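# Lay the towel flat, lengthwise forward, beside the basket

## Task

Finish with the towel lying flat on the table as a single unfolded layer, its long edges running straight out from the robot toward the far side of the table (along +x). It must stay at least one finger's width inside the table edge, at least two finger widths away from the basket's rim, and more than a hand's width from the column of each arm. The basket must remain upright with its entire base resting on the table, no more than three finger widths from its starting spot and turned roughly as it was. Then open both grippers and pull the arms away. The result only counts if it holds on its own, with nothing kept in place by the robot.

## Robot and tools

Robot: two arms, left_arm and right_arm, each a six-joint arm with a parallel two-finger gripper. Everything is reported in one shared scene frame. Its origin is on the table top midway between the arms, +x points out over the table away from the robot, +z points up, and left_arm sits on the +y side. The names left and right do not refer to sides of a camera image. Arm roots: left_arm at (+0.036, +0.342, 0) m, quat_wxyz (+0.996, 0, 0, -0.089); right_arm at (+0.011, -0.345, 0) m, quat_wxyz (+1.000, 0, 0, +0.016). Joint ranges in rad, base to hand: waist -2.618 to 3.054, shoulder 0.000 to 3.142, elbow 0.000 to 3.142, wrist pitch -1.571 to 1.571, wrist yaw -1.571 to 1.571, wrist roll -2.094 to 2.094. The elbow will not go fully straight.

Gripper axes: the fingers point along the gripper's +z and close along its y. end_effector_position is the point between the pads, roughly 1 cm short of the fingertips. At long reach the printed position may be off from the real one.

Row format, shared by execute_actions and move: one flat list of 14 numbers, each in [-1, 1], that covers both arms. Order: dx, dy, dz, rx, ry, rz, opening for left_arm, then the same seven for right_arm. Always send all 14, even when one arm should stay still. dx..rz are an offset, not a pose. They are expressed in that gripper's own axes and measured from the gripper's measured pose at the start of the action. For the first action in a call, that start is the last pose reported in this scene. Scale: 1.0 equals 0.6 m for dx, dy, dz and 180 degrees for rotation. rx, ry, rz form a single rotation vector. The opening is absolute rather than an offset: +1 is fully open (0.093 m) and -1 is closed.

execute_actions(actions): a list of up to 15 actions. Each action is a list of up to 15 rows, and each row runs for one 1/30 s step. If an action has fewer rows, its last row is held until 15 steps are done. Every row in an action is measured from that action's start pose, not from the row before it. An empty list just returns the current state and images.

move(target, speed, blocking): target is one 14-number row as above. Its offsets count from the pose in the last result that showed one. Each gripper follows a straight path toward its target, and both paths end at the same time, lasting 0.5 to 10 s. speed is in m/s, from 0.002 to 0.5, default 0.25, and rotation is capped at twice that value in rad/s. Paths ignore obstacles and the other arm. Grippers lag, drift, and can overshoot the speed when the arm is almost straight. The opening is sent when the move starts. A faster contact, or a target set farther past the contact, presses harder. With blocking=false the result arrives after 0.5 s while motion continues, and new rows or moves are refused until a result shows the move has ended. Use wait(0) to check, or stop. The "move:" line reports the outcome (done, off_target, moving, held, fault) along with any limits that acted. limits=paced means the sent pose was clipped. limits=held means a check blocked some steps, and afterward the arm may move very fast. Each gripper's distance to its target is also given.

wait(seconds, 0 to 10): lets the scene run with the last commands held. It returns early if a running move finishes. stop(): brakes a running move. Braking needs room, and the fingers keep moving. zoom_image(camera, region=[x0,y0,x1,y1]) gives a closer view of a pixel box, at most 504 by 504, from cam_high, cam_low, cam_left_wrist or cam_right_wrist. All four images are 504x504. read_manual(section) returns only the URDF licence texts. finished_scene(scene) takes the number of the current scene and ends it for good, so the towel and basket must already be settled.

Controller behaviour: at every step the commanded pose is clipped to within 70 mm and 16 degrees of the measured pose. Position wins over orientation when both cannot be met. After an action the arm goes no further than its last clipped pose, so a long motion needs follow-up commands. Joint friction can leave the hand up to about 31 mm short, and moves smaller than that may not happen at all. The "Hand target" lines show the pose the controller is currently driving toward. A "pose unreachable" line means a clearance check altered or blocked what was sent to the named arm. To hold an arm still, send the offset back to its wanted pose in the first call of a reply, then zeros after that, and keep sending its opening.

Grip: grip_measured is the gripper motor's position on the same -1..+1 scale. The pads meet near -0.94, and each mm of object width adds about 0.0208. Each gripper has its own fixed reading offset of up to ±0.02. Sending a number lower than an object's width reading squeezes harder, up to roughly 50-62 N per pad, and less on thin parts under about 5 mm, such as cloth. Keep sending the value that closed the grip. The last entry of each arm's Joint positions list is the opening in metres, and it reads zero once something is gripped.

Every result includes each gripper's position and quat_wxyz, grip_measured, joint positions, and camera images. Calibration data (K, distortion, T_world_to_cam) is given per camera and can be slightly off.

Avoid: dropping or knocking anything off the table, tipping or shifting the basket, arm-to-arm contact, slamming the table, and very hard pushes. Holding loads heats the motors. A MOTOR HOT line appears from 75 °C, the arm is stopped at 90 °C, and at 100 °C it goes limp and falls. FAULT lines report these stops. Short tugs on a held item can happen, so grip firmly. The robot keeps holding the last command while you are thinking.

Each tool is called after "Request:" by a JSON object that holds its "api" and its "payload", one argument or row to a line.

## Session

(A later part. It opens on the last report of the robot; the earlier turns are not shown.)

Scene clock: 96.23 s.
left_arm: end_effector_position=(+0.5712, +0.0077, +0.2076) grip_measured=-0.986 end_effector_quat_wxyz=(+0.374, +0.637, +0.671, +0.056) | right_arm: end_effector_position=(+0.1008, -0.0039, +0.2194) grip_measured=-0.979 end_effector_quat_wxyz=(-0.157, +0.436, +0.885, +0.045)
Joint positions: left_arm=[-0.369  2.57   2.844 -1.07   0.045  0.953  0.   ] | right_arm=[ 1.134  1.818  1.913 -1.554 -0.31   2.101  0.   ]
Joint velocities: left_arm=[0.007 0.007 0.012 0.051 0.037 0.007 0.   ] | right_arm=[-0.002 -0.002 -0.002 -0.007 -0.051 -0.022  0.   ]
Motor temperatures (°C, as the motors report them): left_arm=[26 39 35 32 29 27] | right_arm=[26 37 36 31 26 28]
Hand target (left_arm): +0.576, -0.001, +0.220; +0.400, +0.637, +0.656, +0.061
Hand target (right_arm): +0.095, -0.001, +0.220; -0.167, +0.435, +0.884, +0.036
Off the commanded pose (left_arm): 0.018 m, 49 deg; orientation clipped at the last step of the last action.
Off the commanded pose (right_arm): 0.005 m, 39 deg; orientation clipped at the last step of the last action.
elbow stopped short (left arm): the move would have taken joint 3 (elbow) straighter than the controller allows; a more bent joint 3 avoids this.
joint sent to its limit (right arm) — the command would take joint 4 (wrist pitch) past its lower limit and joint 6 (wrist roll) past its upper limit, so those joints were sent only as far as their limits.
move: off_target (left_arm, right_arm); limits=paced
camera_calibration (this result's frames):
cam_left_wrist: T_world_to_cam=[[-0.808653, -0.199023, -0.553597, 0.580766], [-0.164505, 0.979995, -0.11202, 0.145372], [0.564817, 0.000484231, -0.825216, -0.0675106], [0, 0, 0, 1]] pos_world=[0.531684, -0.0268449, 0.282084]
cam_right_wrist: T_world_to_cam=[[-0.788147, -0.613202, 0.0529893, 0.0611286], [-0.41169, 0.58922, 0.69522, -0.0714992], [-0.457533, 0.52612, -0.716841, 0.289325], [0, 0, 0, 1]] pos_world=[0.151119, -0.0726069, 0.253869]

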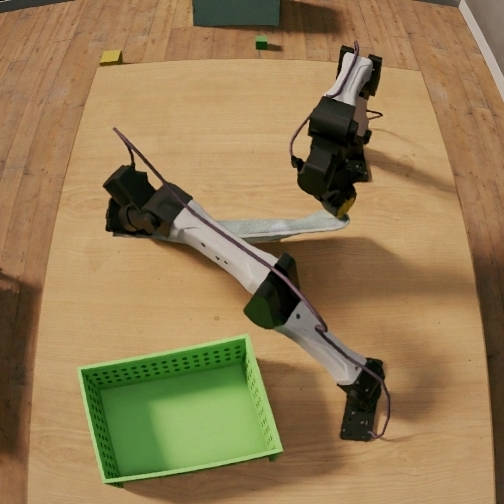

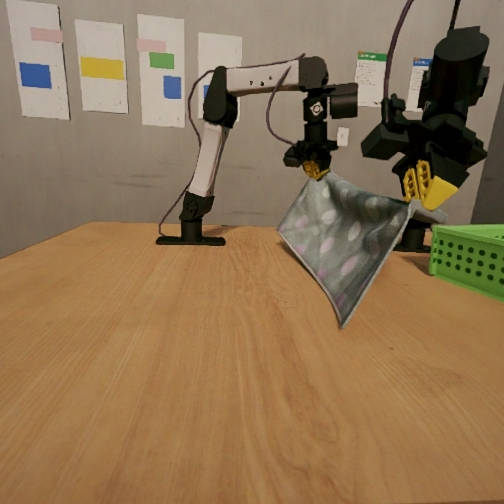

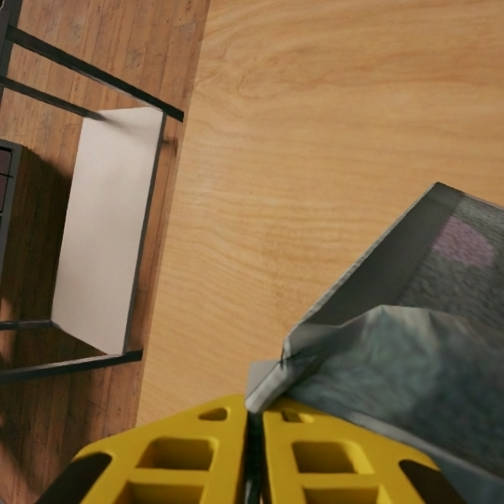

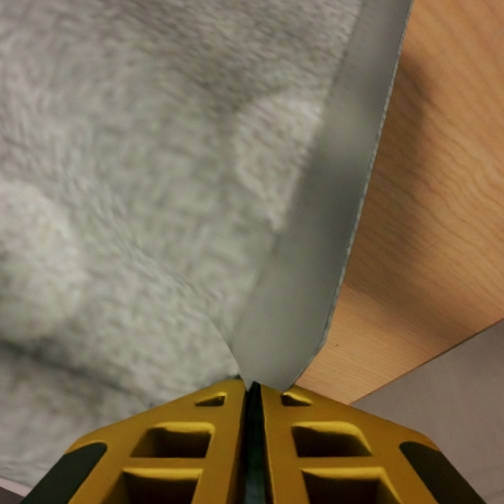

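Request:
{"api": "move", "payload": {
  "target": [0.321,-0.10,0.145,0.095,0.074,0,-1,0.075,0.16,0.35,-0.019,-0.103,0,-1],
  "speed": 0.1
}}

Request:
{"api": "move", "payload": {
  "target": [0,0,0,0,0,0,0,0,0,0,0,0,0,0]
}}

Request:
{"api": "move", "payload": {
  "target": [0,0,-0.25,0,0,0,0,0.1,-0.2,-0.2,0,0,0,0]
}}

Scene clock: 111.07 s.
left_arm: end_effector_position=(+0.5870, +0.1363, +0.0295) grip_measured=-0.986 end_effector_quat_wxyz=(+0.193, +0.672, +0.714, +0.032) | right_arm: end_effector_position=(+0.1073, +0.1296, +0.0286) grip_measured=-0.979 end_effector_quat_wxyz=(-0.030, +0.368, +0.929, -0.002)
Joint positions: left_arm=[-0.151  2.597  2.37  -0.963  0.099  1.161  0.   ] | right_arm=[ 1.316  2.496  2.248 -1.319 -0.061  2.103  0.   ]
Joint velocities: left_arm=[-0.012 -0.007 -0.002  0.022 -0.007  0.022  0.   ] | right_arm=[-0.012 -0.012 -0.012  0.037 -0.007  0.022  0.   ]
Motor temperatures (°C, as the motors report them): left_arm=[26 44 36 35 29 27] | right_arm=[26 37 37 31 26 28]
Hand target (left_arm): +0.589, +0.138, +0.031; +0.196, +0.673, +0.712, +0.031
Hand target (right_arm): +0.101, +0.134, +0.028; -0.030, +0.364, +0.931, -0.002
Off the commanded pose (left_arm): 0.004 m, 1 deg.
Off the commanded pose (right_arm): 0.009 m, 10 deg.
joint sent to its limit (right arm) — the command would take joint 6 (wrist roll) past its upper limit, so that joint was sent only as far as its limit.
move: off_target (right_arm)
camera_calibration (this result's frames):
cam_left_wrist: T_world_to_cam=[[-0.943737, -0.111062, -0.311488, 0.580699], [-0.167221, 0.972891, 0.159753, -0.00351865], [0.285301, 0.202852, -0.936725, -0.0837455], [0, 0, 0, 1]] pos_world=[0.571332, 0.084905, 0.102996]
cam_right_wrist: T_world_to_cam=[[-0.68453, -0.728651, 0.0220796, 0.162899], [-0.63197, 0.608256, 0.480248, 0.0125078], [-0.363363, 0.31479, -0.876855, 0.107137], [0, 0, 0, 1]] pos_world=[0.158344, 0.0773632, 0.0843398]

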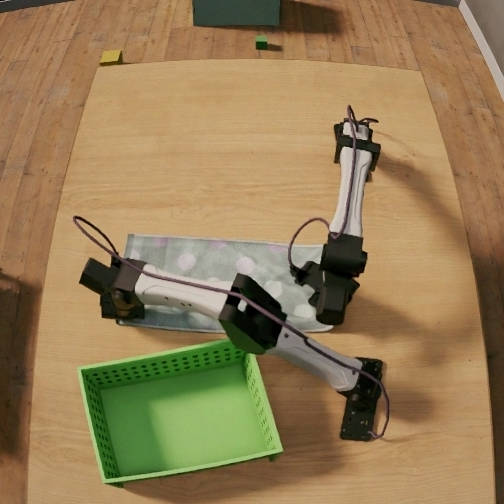

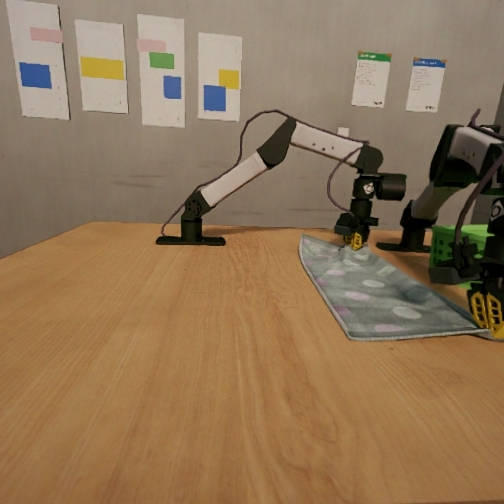

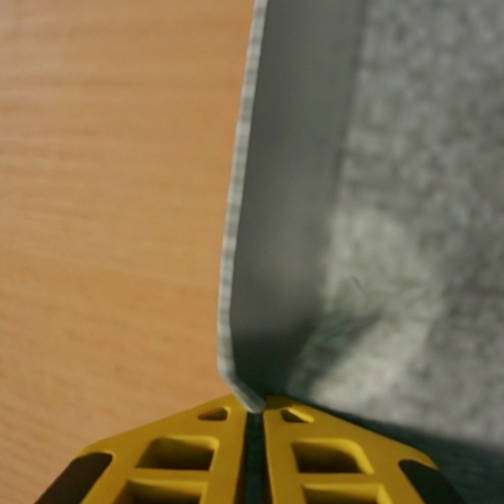

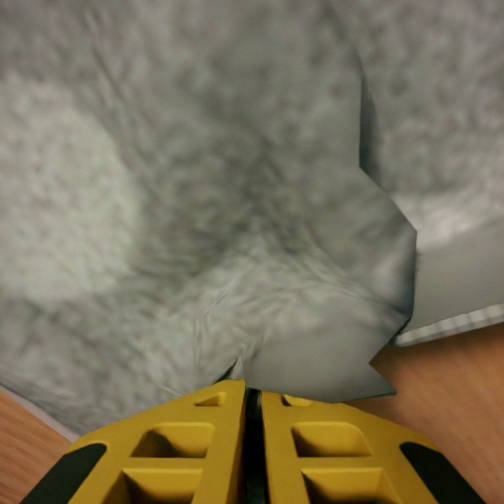

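Scene clock: 111.57 s.
left_arm: end_effector_position=(+0.5925, +0.1358, +0.0341) grip_measured=-0.002 end_effector_quat_wxyz=(+0.204, +0.670, +0.713, +0.039) | right_arm: end_effector_position=(+0.1072, +0.1296, +0.0286) grip_measured=-0.002 end_effector_quat_wxyz=(-0.031, +0.368, +0.929, -0.003)
Joint positions: left_arm=[-0.15   2.592  2.37  -0.94   0.096  1.161  0.045] | right_arm=[ 1.316  2.496  2.248 -1.319 -0.061  2.103  0.045]
Joint velocities: left_arm=[ 0.002 -0.007 -0.007  0.037  0.022 -0.022  0.   ] | right_arm=[-0.002 -0.002  0.012  0.037 -0.037  0.007  0.   ]
Motor temperatures (°C, as the motors report them): left_arm=[26 44 36 35 29 27] | right_arm=[26 37 37 31 26 28]
Hand target (left_arm): +0.587, +0.136, +0.029; +0.193, +0.672, +0.714, +0.032
Hand target (right_arm): +0.107, +0.130, +0.029; -0.030, +0.368, +0.929, -0.002
Off the commanded pose (left_arm): 0.007 m, 2 deg.
Off the commanded pose (right_arm): 0.000 m, 0 deg.
move: done
camera_calibration (this result's frames):
cam_left_wrist: T_world_to_cam=[[-0.93483, -0.115239, -0.335876, 0.58344], [-0.173743, 0.97336, 0.14961, 0.00136881], [0.309688, 0.198216, -0.929948, -0.0949072], [0, 0, 0, 1]] pos_world=[0.575047, 0.084715, 0.1075]
cam_right_wrist: T_world_to_cam=[[-0.68452, -0.728654, 0.0222733, 0.162861], [-0.631793, 0.608215, 0.480534, 0.0124359], [-0.36369, 0.314863, -0.876693, 0.107134], [0, 0, 0, 1]] pos_world=[0.158302, 0.0773727, 0.0843203]

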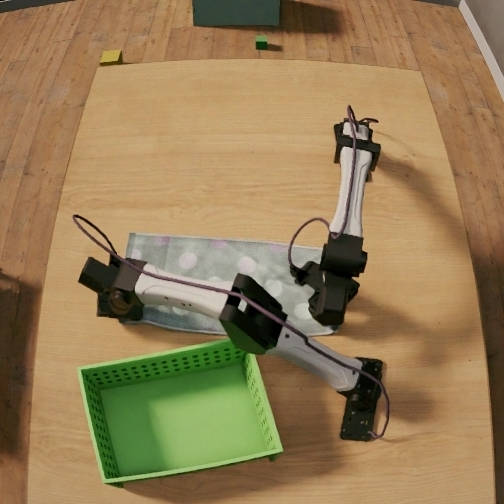

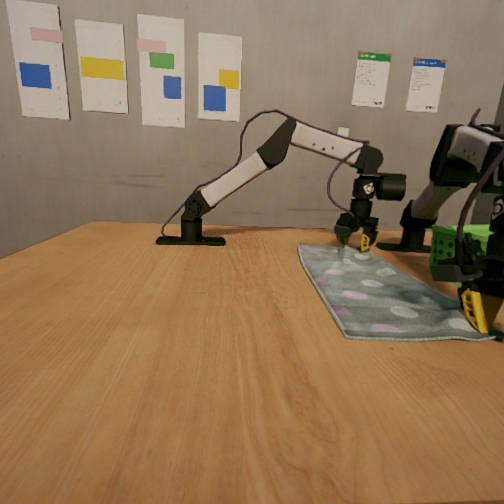

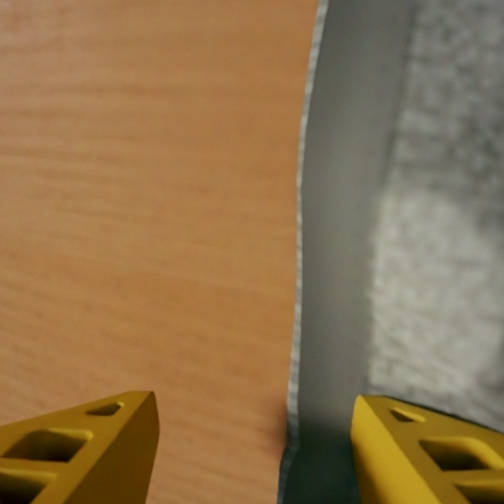

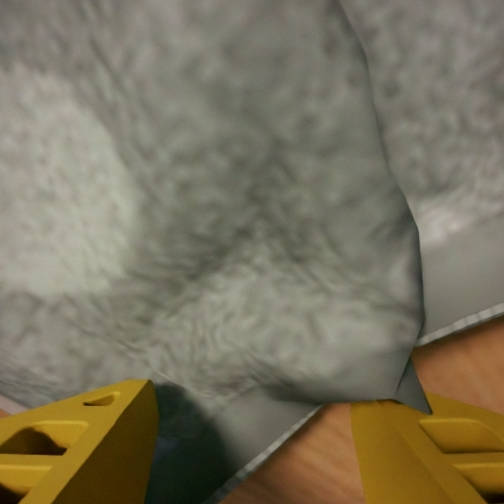

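Scene clock: 113.00 s.
left_arm: end_effector_position=(+0.5417, +0.1639, +0.1610) grip_measured=-0.002 end_effector_quat_wxyz=(+0.195, +0.670, +0.716, +0.038) | right_arm: end_effector_position=(-0.0101, +0.0817, +0.1412) grip_measured=-0.002 end_effector_quat_wxyz=(-0.068, +0.265, +0.962, -0.014)
Joint positions: left_arm=[-0.131  2.354  2.454 -1.281  0.096  1.176  0.045] | right_arm=[ 1.533  2.218  2.208 -1.554 -0.138  2.103  0.045]
Joint velocities: left_arm=[ 0.002  0.002  0.012  0.007 -0.037 -0.051 -0.   ] | right_arm=[ 0.002 -0.002  0.007 -0.066  0.037  0.022 -0.001]
Motor temperatures (°C, as the motors report them): left_arm=[26 45 36 35 29 27] | right_arm=[26 38 37 30 26 28]
Hand target (left_arm): +0.542, +0.166, +0.172; +0.205, +0.670, +0.713, +0.040
Hand target (right_arm): -0.012, +0.079, +0.154; -0.074, +0.266, +0.961, -0.007
Off the commanded pose (left_arm): 0.011 m, 1 deg.
Off the commanded pose (right_arm): 0.014 m, 13 deg.
joint sent to its limit (right arm) — the command would take joint 4 (wrist pitch) past its lower limit and joint 6 (wrist roll) past its upper limit, so those joints were sent only as far as their limits.
move: off_target (left_arm, right_arm)
camera_calibration (this result's frames):
cam_left_wrist: T_world_to_cam=[[-0.939011, -0.116738, -0.323466, 0.582365], [-0.176738, 0.970711, 0.162738, -0.0538593], [0.294994, 0.209982, -0.932141, 0.039684], [0, 0, 0, 1]] pos_world=[0.525621, 0.111933, 0.234131]
cam_right_wrist: T_world_to_cam=[[-0.508674, -0.858982, 0.0583165, 0.0524727], [-0.708554, 0.456146, 0.538408, -0.0831644], [-0.489083, 0.232554, -0.840664, 0.178632], [0, 0, 0, 1]] pos_world=[0.0551311, 0.0414666, 0.191886]

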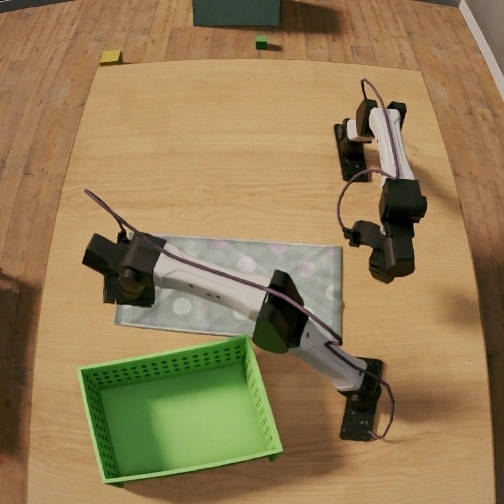

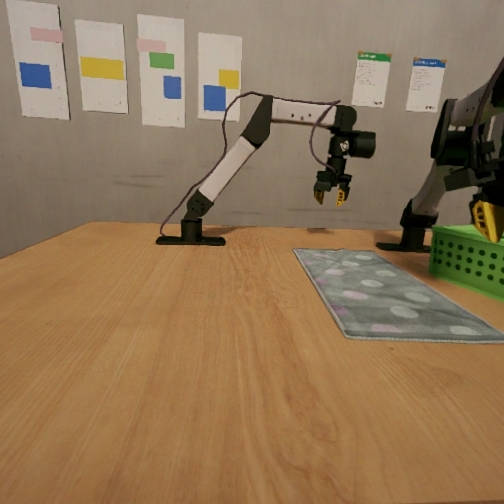

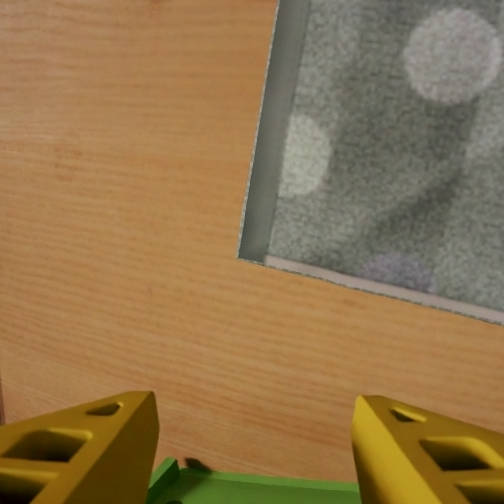

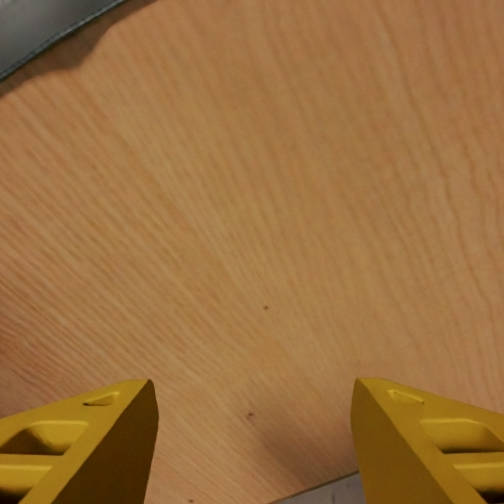

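Request:
{"api": "move", "payload": {
  "target": [0.125,-0.233,-0.327,0,0,0,0,-0.537,0.063,0.032,-0.02,-0.039,-0.171,-0.3]
}}

Scene clock: 126.53 s.
left_arm: end_effector_position=(+0.3504, +0.2589, +0.2887) grip_measured=-0.002 end_effector_quat_wxyz=(+0.202, +0.667, +0.715, +0.051) | right_arm: end_effector_position=(+0.2824, -0.0496, +0.0921) grip_measured=-0.298 end_effector_quat_wxyz=(+0.002, +0.007, +1.000, +0.020)
Joint positions: left_arm=[-0.017  1.554  1.87  -1.484  0.125  1.281  0.045] | right_arm=[ 0.785  2.049  1.756 -1.245 -0.024  0.832  0.031]
Joint velocities: left_arm=[ 0.002 -0.012 -0.007  0.022  0.022 -0.007  0.   ] | right_arm=[ 0.002  0.007 -0.007 -0.037  0.007 -0.051 -0.   ]
Motor temperatures (°C, as the motors report them): left_arm=[26 47 37 34 29 27] | right_arm=[26 43 37 30 26 28]
Hand target (left_arm): +0.344, +0.260, +0.284; +0.195, +0.670, +0.715, +0.040
Hand target (right_arm): +0.285, -0.045, +0.085; +0.003, +0.001, +1.000, +0.021
Off the commanded pose (left_arm): 0.012 m, 2 deg.
Off the commanded pose (right_arm): 0.012 m, 1 deg.
move: off_target (left_arm, right_arm)
camera_calibration (this result's frames):
cam_left_wrist: T_world_to_cam=[[-0.92907, -0.120289, -0.349799, 0.460086], [-0.187479, 0.968317, 0.164963, -0.196984], [0.318873, 0.218842, -0.922186, 0.181636], [0, 0, 0, 1]] pos_world=[0.332602, 0.206337, 0.360935]
cam_right_wrist: T_world_to_cam=[[-0.0153697, -0.998873, -0.0449128, -0.0453192], [-0.903969, -0.00531542, 0.427565, 0.252901], [-0.427322, 0.0471713, -0.902868, 0.290095], [0, 0, 0, 1]] pos_world=[0.351882, -0.057608, 0.151751]

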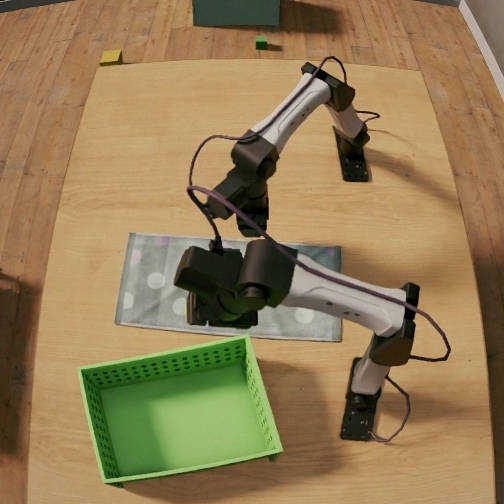

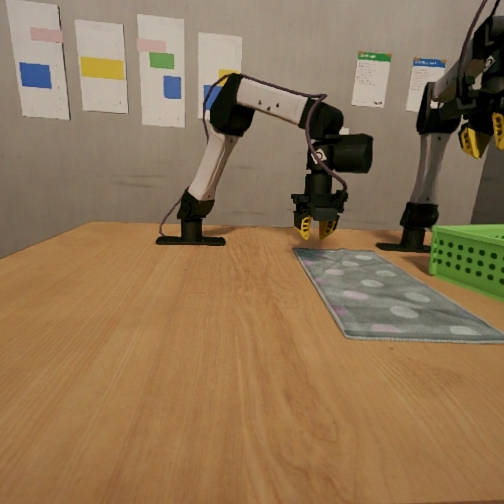

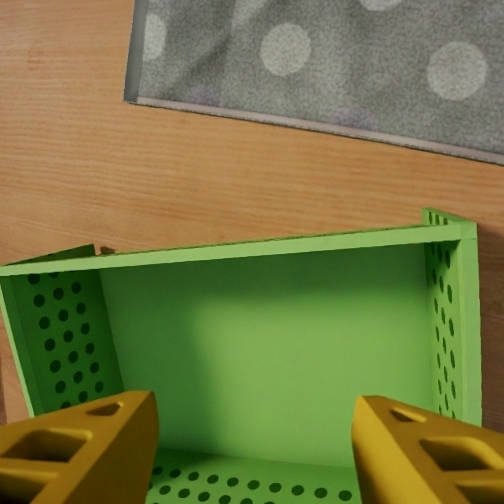

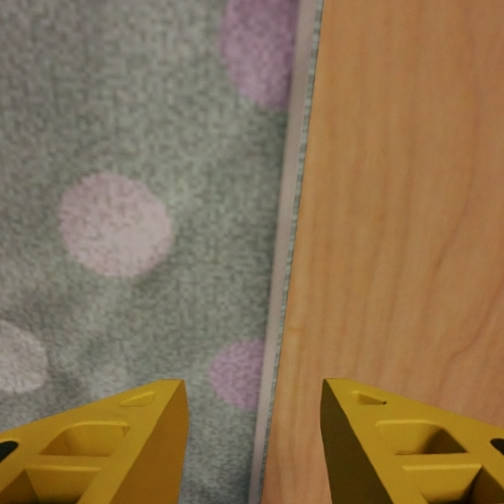

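Request:
{"api": "move", "payload": {
  "target": [0,0,0,0,0,0,0,0,-0.02,0.145,0,0,0,-0.3],
  "speed": 0.1
}}

Request:
{"api": "move", "payload": {
  "target": [0,0,0,0,0,0,0,0,0,0.015,0,0,0,-1]
}}

Request:
{"api": "move", "payload": {
  "target": [0,0,0,0,0,0,0,0,-0.14,-0.02,0,0,0.02,-1],
  "speed": 0.06
}}

Request:
{"api": "move", "payload": {
  "target": [0,0,0,0,0,0,0,0,0,0,0,0,0,0]
}}

Request:
{"api": "move", "payload": {
  "target": [0,0,0,0,0,0,0,0,-0.25,-0.2,0,0,0,0]
}}

Scene clock: 138.10 s.
left_arm: end_effector_position=(+0.3503, +0.2589, +0.2887) grip_measured=-0.002 end_effector_quat_wxyz=(+0.202, +0.668, +0.715, +0.051) | right_arm: end_effector_position=(+0.2759, -0.0580, +0.0179) grip_measured=-0.298 end_effector_quat_wxyz=(-0.005, +0.005, +1.000, +0.017)
Joint positions: left_arm=[-0.017  1.554  1.87  -1.484  0.125  1.282  0.045] | right_arm=[ 0.779  2.079  1.499 -0.974 -0.03   0.822  0.031]
Joint velocities: left_arm=[ 0.017 -0.012 -0.002 -0.081  0.022  0.007 -0.   ] | right_arm=[-0.007  0.012 -0.002 -0.037 -0.007 -0.007  0.   ]
Motor temperatures (°C, as the motors report them): left_arm=[26 43 36 33 29 27] | right_arm=[26 42 37 30 26 28]
Hand target (left_arm): +0.350, +0.259, +0.289; +0.202, +0.667, +0.715, +0.051
Hand target (right_arm): +0.283, -0.059, +0.005; +0.002, +0.007, +1.000, +0.020
Off the commanded pose (left_arm): 0.000 m, 0 deg.
Off the commanded pose (right_arm): 0.015 m, 1 deg.
move: off_target (right_arm)
camera_calibration (this result's frames):
cam_left_wrist: T_world_to_cam=[[-0.929258, -0.119873, -0.349442, 0.459834], [-0.186937, 0.968433, 0.164902, -0.197156], [0.318644, 0.21856, -0.922333, 0.181847], [0, 0, 0, 1]] pos_world=[0.332504, 0.20631, 0.36092]
cam_right_wrist: T_world_to_cam=[[-0.0104748, -0.999197, -0.0386618, -0.0586909], [-0.897741, -0.00763136, 0.440458, 0.27654], [-0.4404, 0.039322, -0.89694, 0.223759], [0, 0, 0, 1]] pos_world=[0.34619, -0.0653321, 0.0766251]

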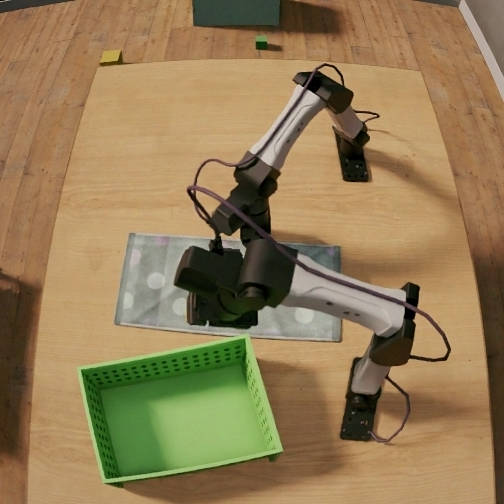

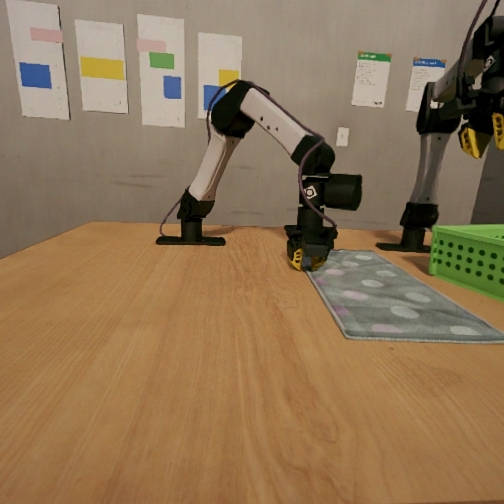

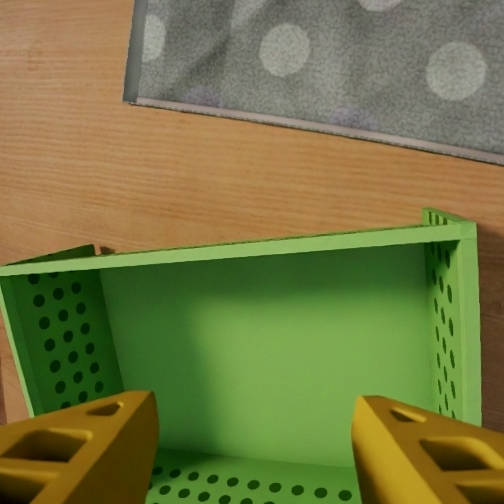

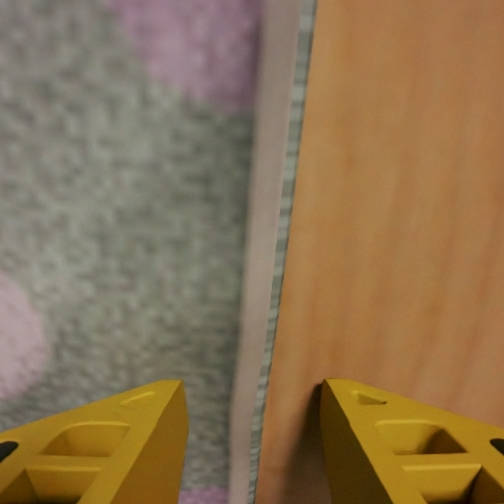

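Scene clock: 138.80 s.
left_arm: end_effector_position=(+0.3503, +0.2589, +0.2887) grip_measured=-0.002 end_effector_quat_wxyz=(+0.202, +0.668, +0.715, +0.051) | right_arm: end_effector_position=(+0.2759, -0.0539, +0.0182) grip_measured=-0.980 end_effector_quat_wxyz=(-0.006, +0.004, +1.000, +0.027)
Joint positions: left_arm=[-0.017  1.554  1.87  -1.484  0.125  1.282  0.045] | right_arm=[ 0.78   2.079  1.5   -0.962 -0.046  0.822  0.   ]
Joint velocities: left_arm=[-0.017 -0.002  0.012  0.037  0.022  0.051 -0.001] | right_arm=[ 0.002 -0.007 -0.007 -0.022 -0.066 -0.037  0.   ]
Motor temperatures (°C, as the motors report them): left_arm=[26 43 36 33 29 27] | right_arm=[26 42 37 30 26 28]
Hand target (left_arm): +0.350, +0.259, +0.289; +0.202, +0.668, +0.715, +0.051
Hand target (right_arm): +0.276, -0.058, +0.009; -0.005, +0.005, +1.000, +0.017
Off the commanded pose (left_arm): 0.000 m, 0 deg.
Off the commanded pose (right_arm): 0.010 m, 1 deg.
move: done
camera_calibration (this result's frames):
cam_left_wrist: T_world_to_cam=[[-0.929258, -0.119873, -0.349442, 0.459834], [-0.186937, 0.968433, 0.164902, -0.197156], [0.318644, 0.21856, -0.922333, 0.181847], [0, 0, 0, 1]] pos_world=[0.332504, 0.20631, 0.36092]
cam_right_wrist: T_world_to_cam=[[-0.0098629, -0.998255, -0.0582232, -0.0543663], [-0.896427, -0.0169733, 0.442866, 0.275576], [-0.443082, 0.0565608, -0.894695, 0.225477], [0, 0, 0, 1]] pos_world=[0.346402, -0.0623472, 0.076525]

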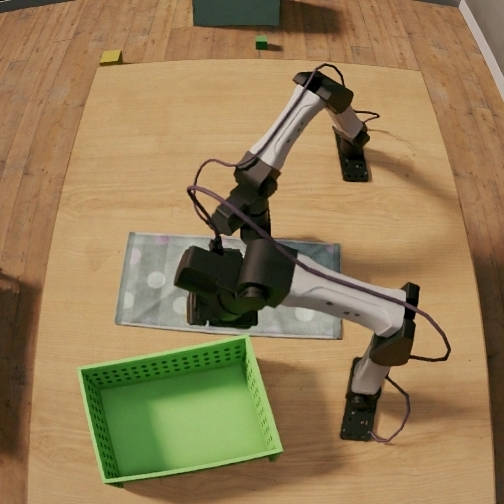

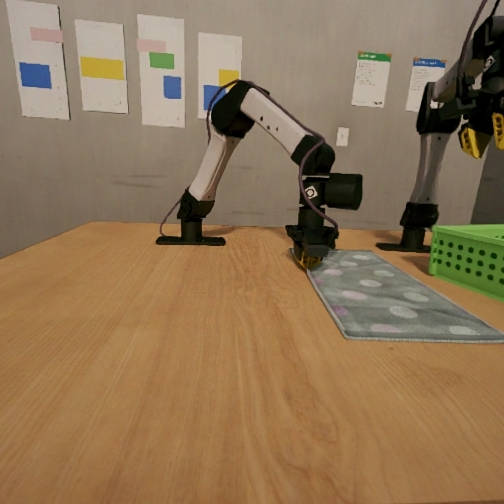

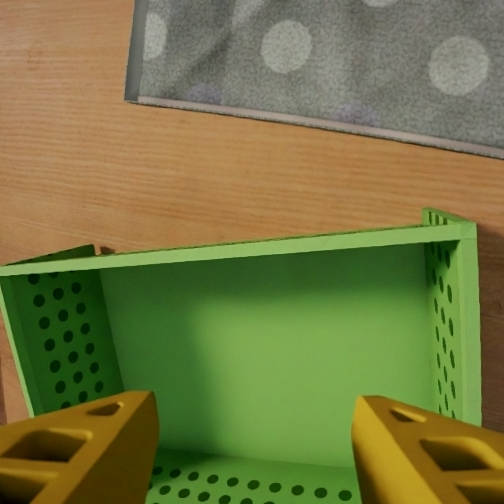

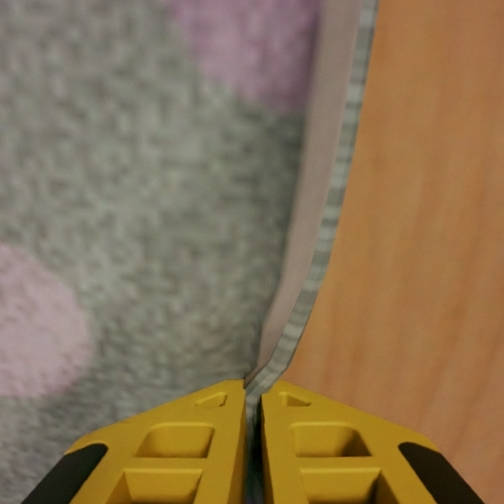

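Scene clock: 140.53 s.
left_arm: end_effector_position=(+0.3503, +0.2589, +0.2887) grip_measured=-0.002 end_effector_quat_wxyz=(+0.202, +0.668, +0.715, +0.051) | right_arm: end_effector_position=(+0.2737, -0.1358, +0.0221) grip_measured=-0.980 end_effector_quat_wxyz=(-0.019, +0.036, +0.999, +0.018)
Joint positions: left_arm=[-0.017  1.554  1.87  -1.484  0.125  1.282  0.045] | right_arm=[ 0.613  1.899  1.255 -0.932 -0.052  0.718  0.   ]
Joint velocities: left_arm=[ 0.012  0.002  0.002  0.051  0.007 -0.037  0.   ] | right_arm=[-0.002  0.007  0.012  0.066  0.007 -0.066  0.   ]
Motor temperatures (°C, as the motors report them): left_arm=[26 43 36 33 29 27] | right_arm=[26 42 37 30 26 28]
Hand target (left_arm): +0.350, +0.259, +0.289; +0.202, +0.668, +0.715, +0.051
Hand target (right_arm): +0.277, -0.138, +0.027; -0.006, +0.036, +0.999, +0.026
Off the commanded pose (left_arm): 0.000 m, 0 deg.
Off the commanded pose (right_arm): 0.005 m, 2 deg.
move: done
camera_calibration (this result's frames):
cam_left_wrist: T_world_to_cam=[[-0.929258, -0.119873, -0.349442, 0.459834], [-0.186937, 0.968433, 0.164902, -0.197156], [0.318644, 0.21856, -0.922333, 0.181847], [0, 0, 0, 1]] pos_world=[0.332504, 0.20631, 0.36092]
cam_right_wrist: T_world_to_cam=[[-0.073602, -0.996463, -0.0405501, -0.11855], [-0.883763, 0.0463291, 0.465635, 0.275131], [-0.46211, 0.0701084, -0.884047, 0.239444], [0, 0, 0, 1]] pos_world=[0.345075, -0.147664, 0.0787613]

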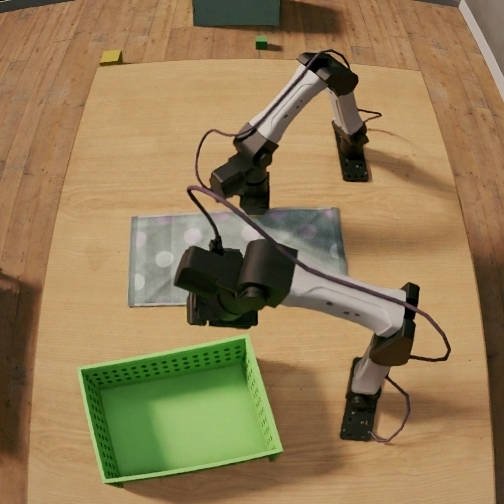

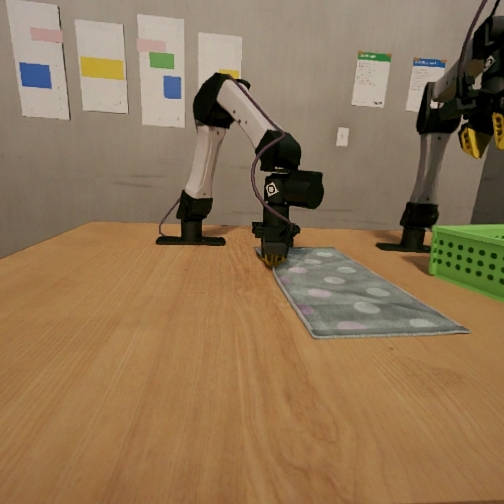

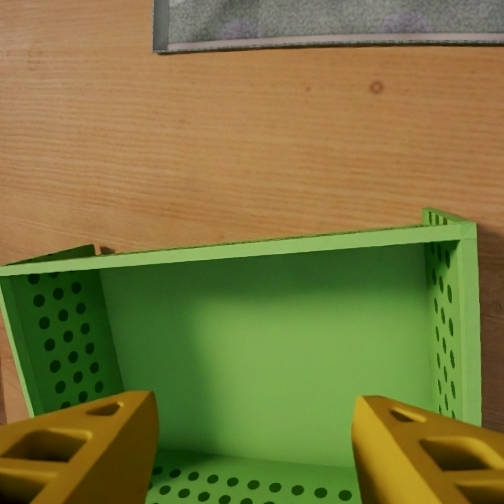

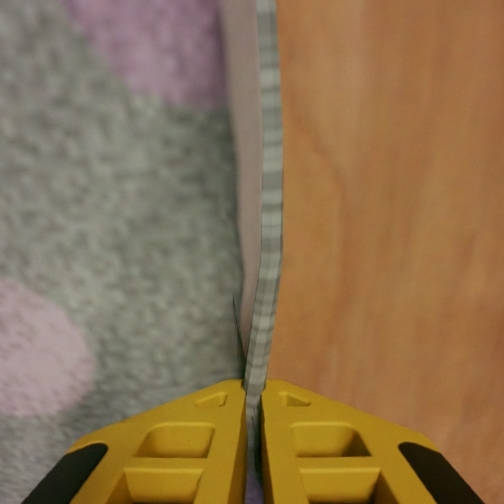

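Scene clock: 141.03 s.
left_arm: end_effector_position=(+0.3503, +0.2589, +0.2887) grip_measured=-0.002 end_effector_quat_wxyz=(+0.202, +0.668, +0.715, +0.051) | right_arm: end_effector_position=(+0.2737, -0.1358, +0.0221) grip_measured=-0.002 end_effector_quat_wxyz=(-0.019, +0.036, +0.999, +0.018)
Joint positions: left_arm=[-0.017  1.554  1.87  -1.484  0.125  1.282  0.045] | right_arm=[ 0.613  1.899  1.255 -0.932 -0.052  0.718  0.045]
Joint velocities: left_arm=[-0.017 -0.002 -0.002 -0.007  0.022  0.022  0.001] | right_arm=[-0.012  0.002  0.007 -0.081  0.022 -0.022 -0.001]
Motor temperatures (°C, as the motors report them): left_arm=[26 43 36 33 29 27] | right_arm=[26 42 37 30 26 28]
Hand target (left_arm): +0.350, +0.259, +0.289; +0.202, +0.668, +0.715, +0.051
Hand target (right_arm): +0.274, -0.136, +0.022; -0.019, +0.036, +0.999, +0.018
Off the commanded pose (left_arm): 0.000 m, 0 deg.
Off the commanded pose (right_arm): 0.000 m, 0 deg.
move: done
camera_calibration (this result's frames):
cam_left_wrist: T_world_to_cam=[[-0.929258, -0.119873, -0.349442, 0.459834], [-0.186937, 0.968433, 0.164902, -0.197156], [0.318644, 0.21856, -0.922333, 0.181847], [0, 0, 0, 1]] pos_world=[0.332504, 0.20631, 0.36092]
cam_right_wrist: T_world_to_cam=[[-0.073602, -0.996463, -0.0405501, -0.11855], [-0.883763, 0.0463291, 0.465635, 0.275131], [-0.46211, 0.0701084, -0.884047, 0.239444], [0, 0, 0, 1]] pos_world=[0.345075, -0.147664, 0.0787613]

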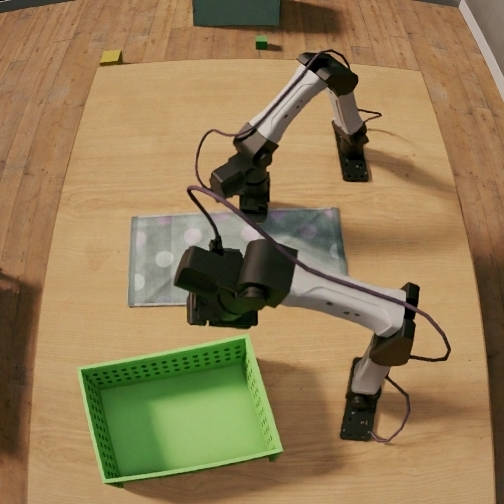

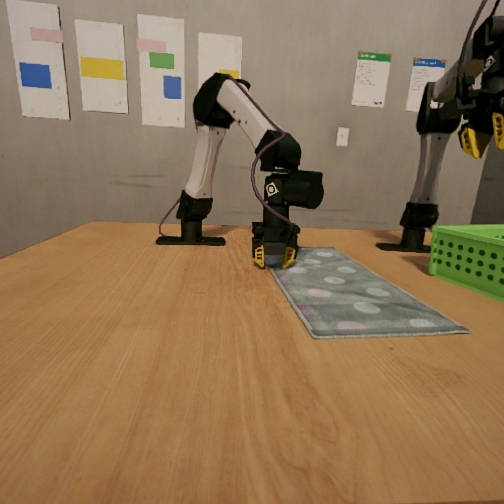

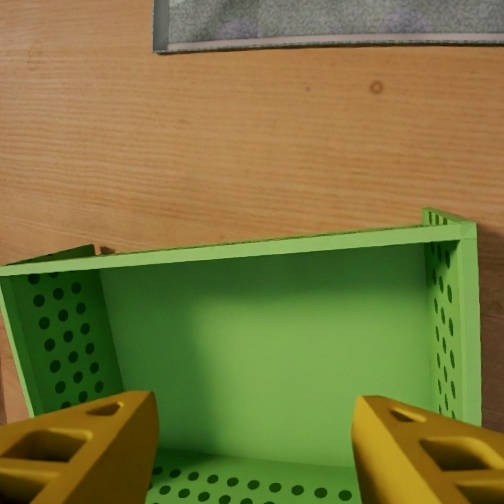

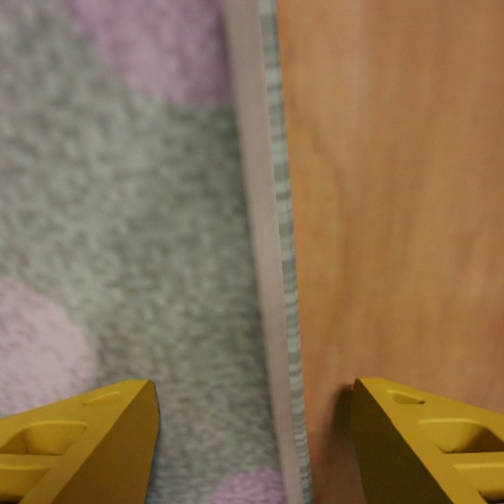

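Scene clock: 142.50 s.
left_arm: end_effector_position=(+0.3503, +0.2589, +0.2887) grip_measured=-0.002 end_effector_quat_wxyz=(+0.202, +0.668, +0.715, +0.051) | right_arm: end_effector_position=(+0.2690, -0.2868, +0.1297) grip_measured=-0.002 end_effector_quat_wxyz=(-0.024, +0.038, +0.999, +0.017)
Joint positions: left_arm=[-0.017  1.554  1.87  -1.484  0.125  1.282  0.045] | right_arm=[ 0.161  1.577  1.314 -1.346 -0.044  0.268  0.045]
Joint velocities: left_arm=[ 0.002 -0.012  0.002 -0.007  0.007  0.007 -0.002] | right_arm=[ 0.002 -0.012  0.002  0.037 -0.007 -0.037 -0.001]
Motor temperatures (°C, as the motors report them): left_arm=[26 42 36 33 29 27] | right_arm=[26 42 37 30 26 28]
Hand target (left_arm): +0.350, +0.259, +0.289; +0.202, +0.668, +0.715, +0.051
Hand target (right_arm): +0.269, -0.289, +0.139; -0.015, +0.036, +0.999, +0.017
Off the commanded pose (left_arm): 0.000 m, 0 deg.
Off the commanded pose (right_arm): 0.008 m, 1 deg.
move: done
camera_calibration (this result's frames):
cam_left_wrist: T_world_to_cam=[[-0.929258, -0.119873, -0.349442, 0.459834], [-0.186937, 0.968433, 0.164902, -0.197156], [0.318644, 0.21856, -0.922333, 0.181847], [0, 0, 0, 1]] pos_world=[0.332504, 0.20631, 0.36092]
cam_right_wrist: T_world_to_cam=[[-0.0771048, -0.996342, -0.0368541, -0.264561], [-0.878748, 0.0504488, 0.474613, 0.226571], [-0.471017, 0.0689804, -0.879423, 0.344481], [0, 0, 0, 1]] pos_world=[0.340957, -0.298786, 0.185661]

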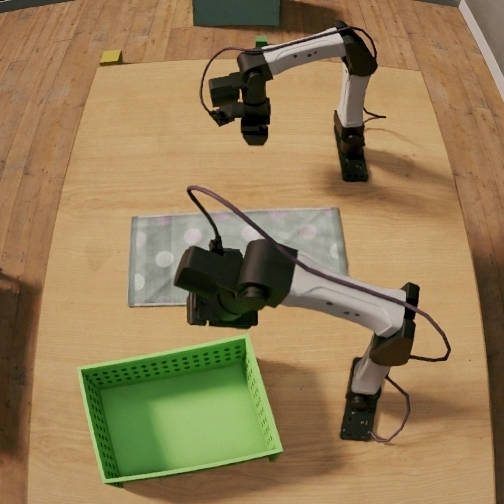

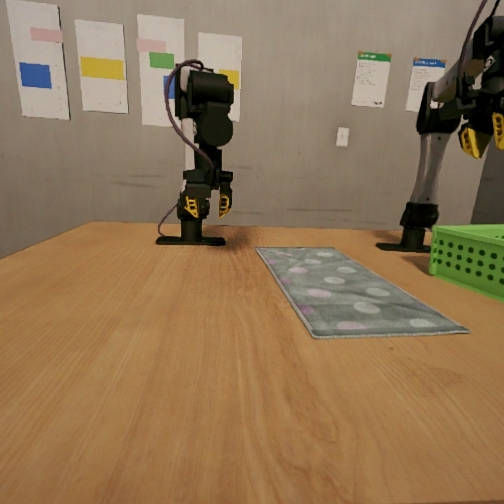

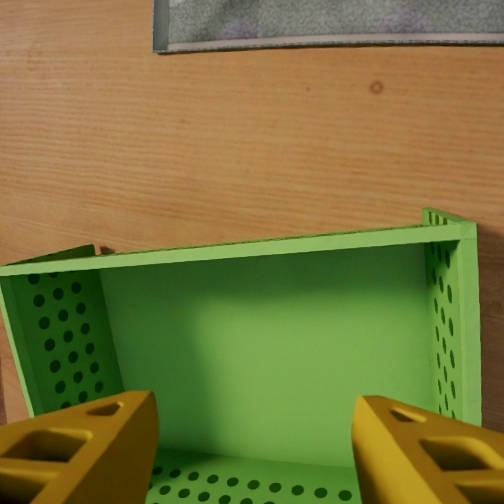

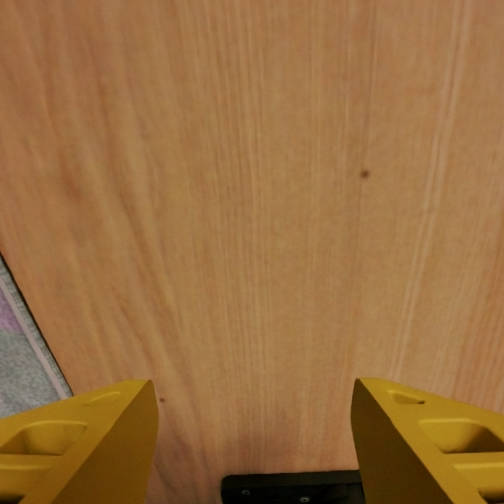

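Slightly over-rotated by a few degrees; acceptable.

Request:
{"api": "finished_scene", "payload": {
  "scene": 1
}}

The scene is finished: the task was done.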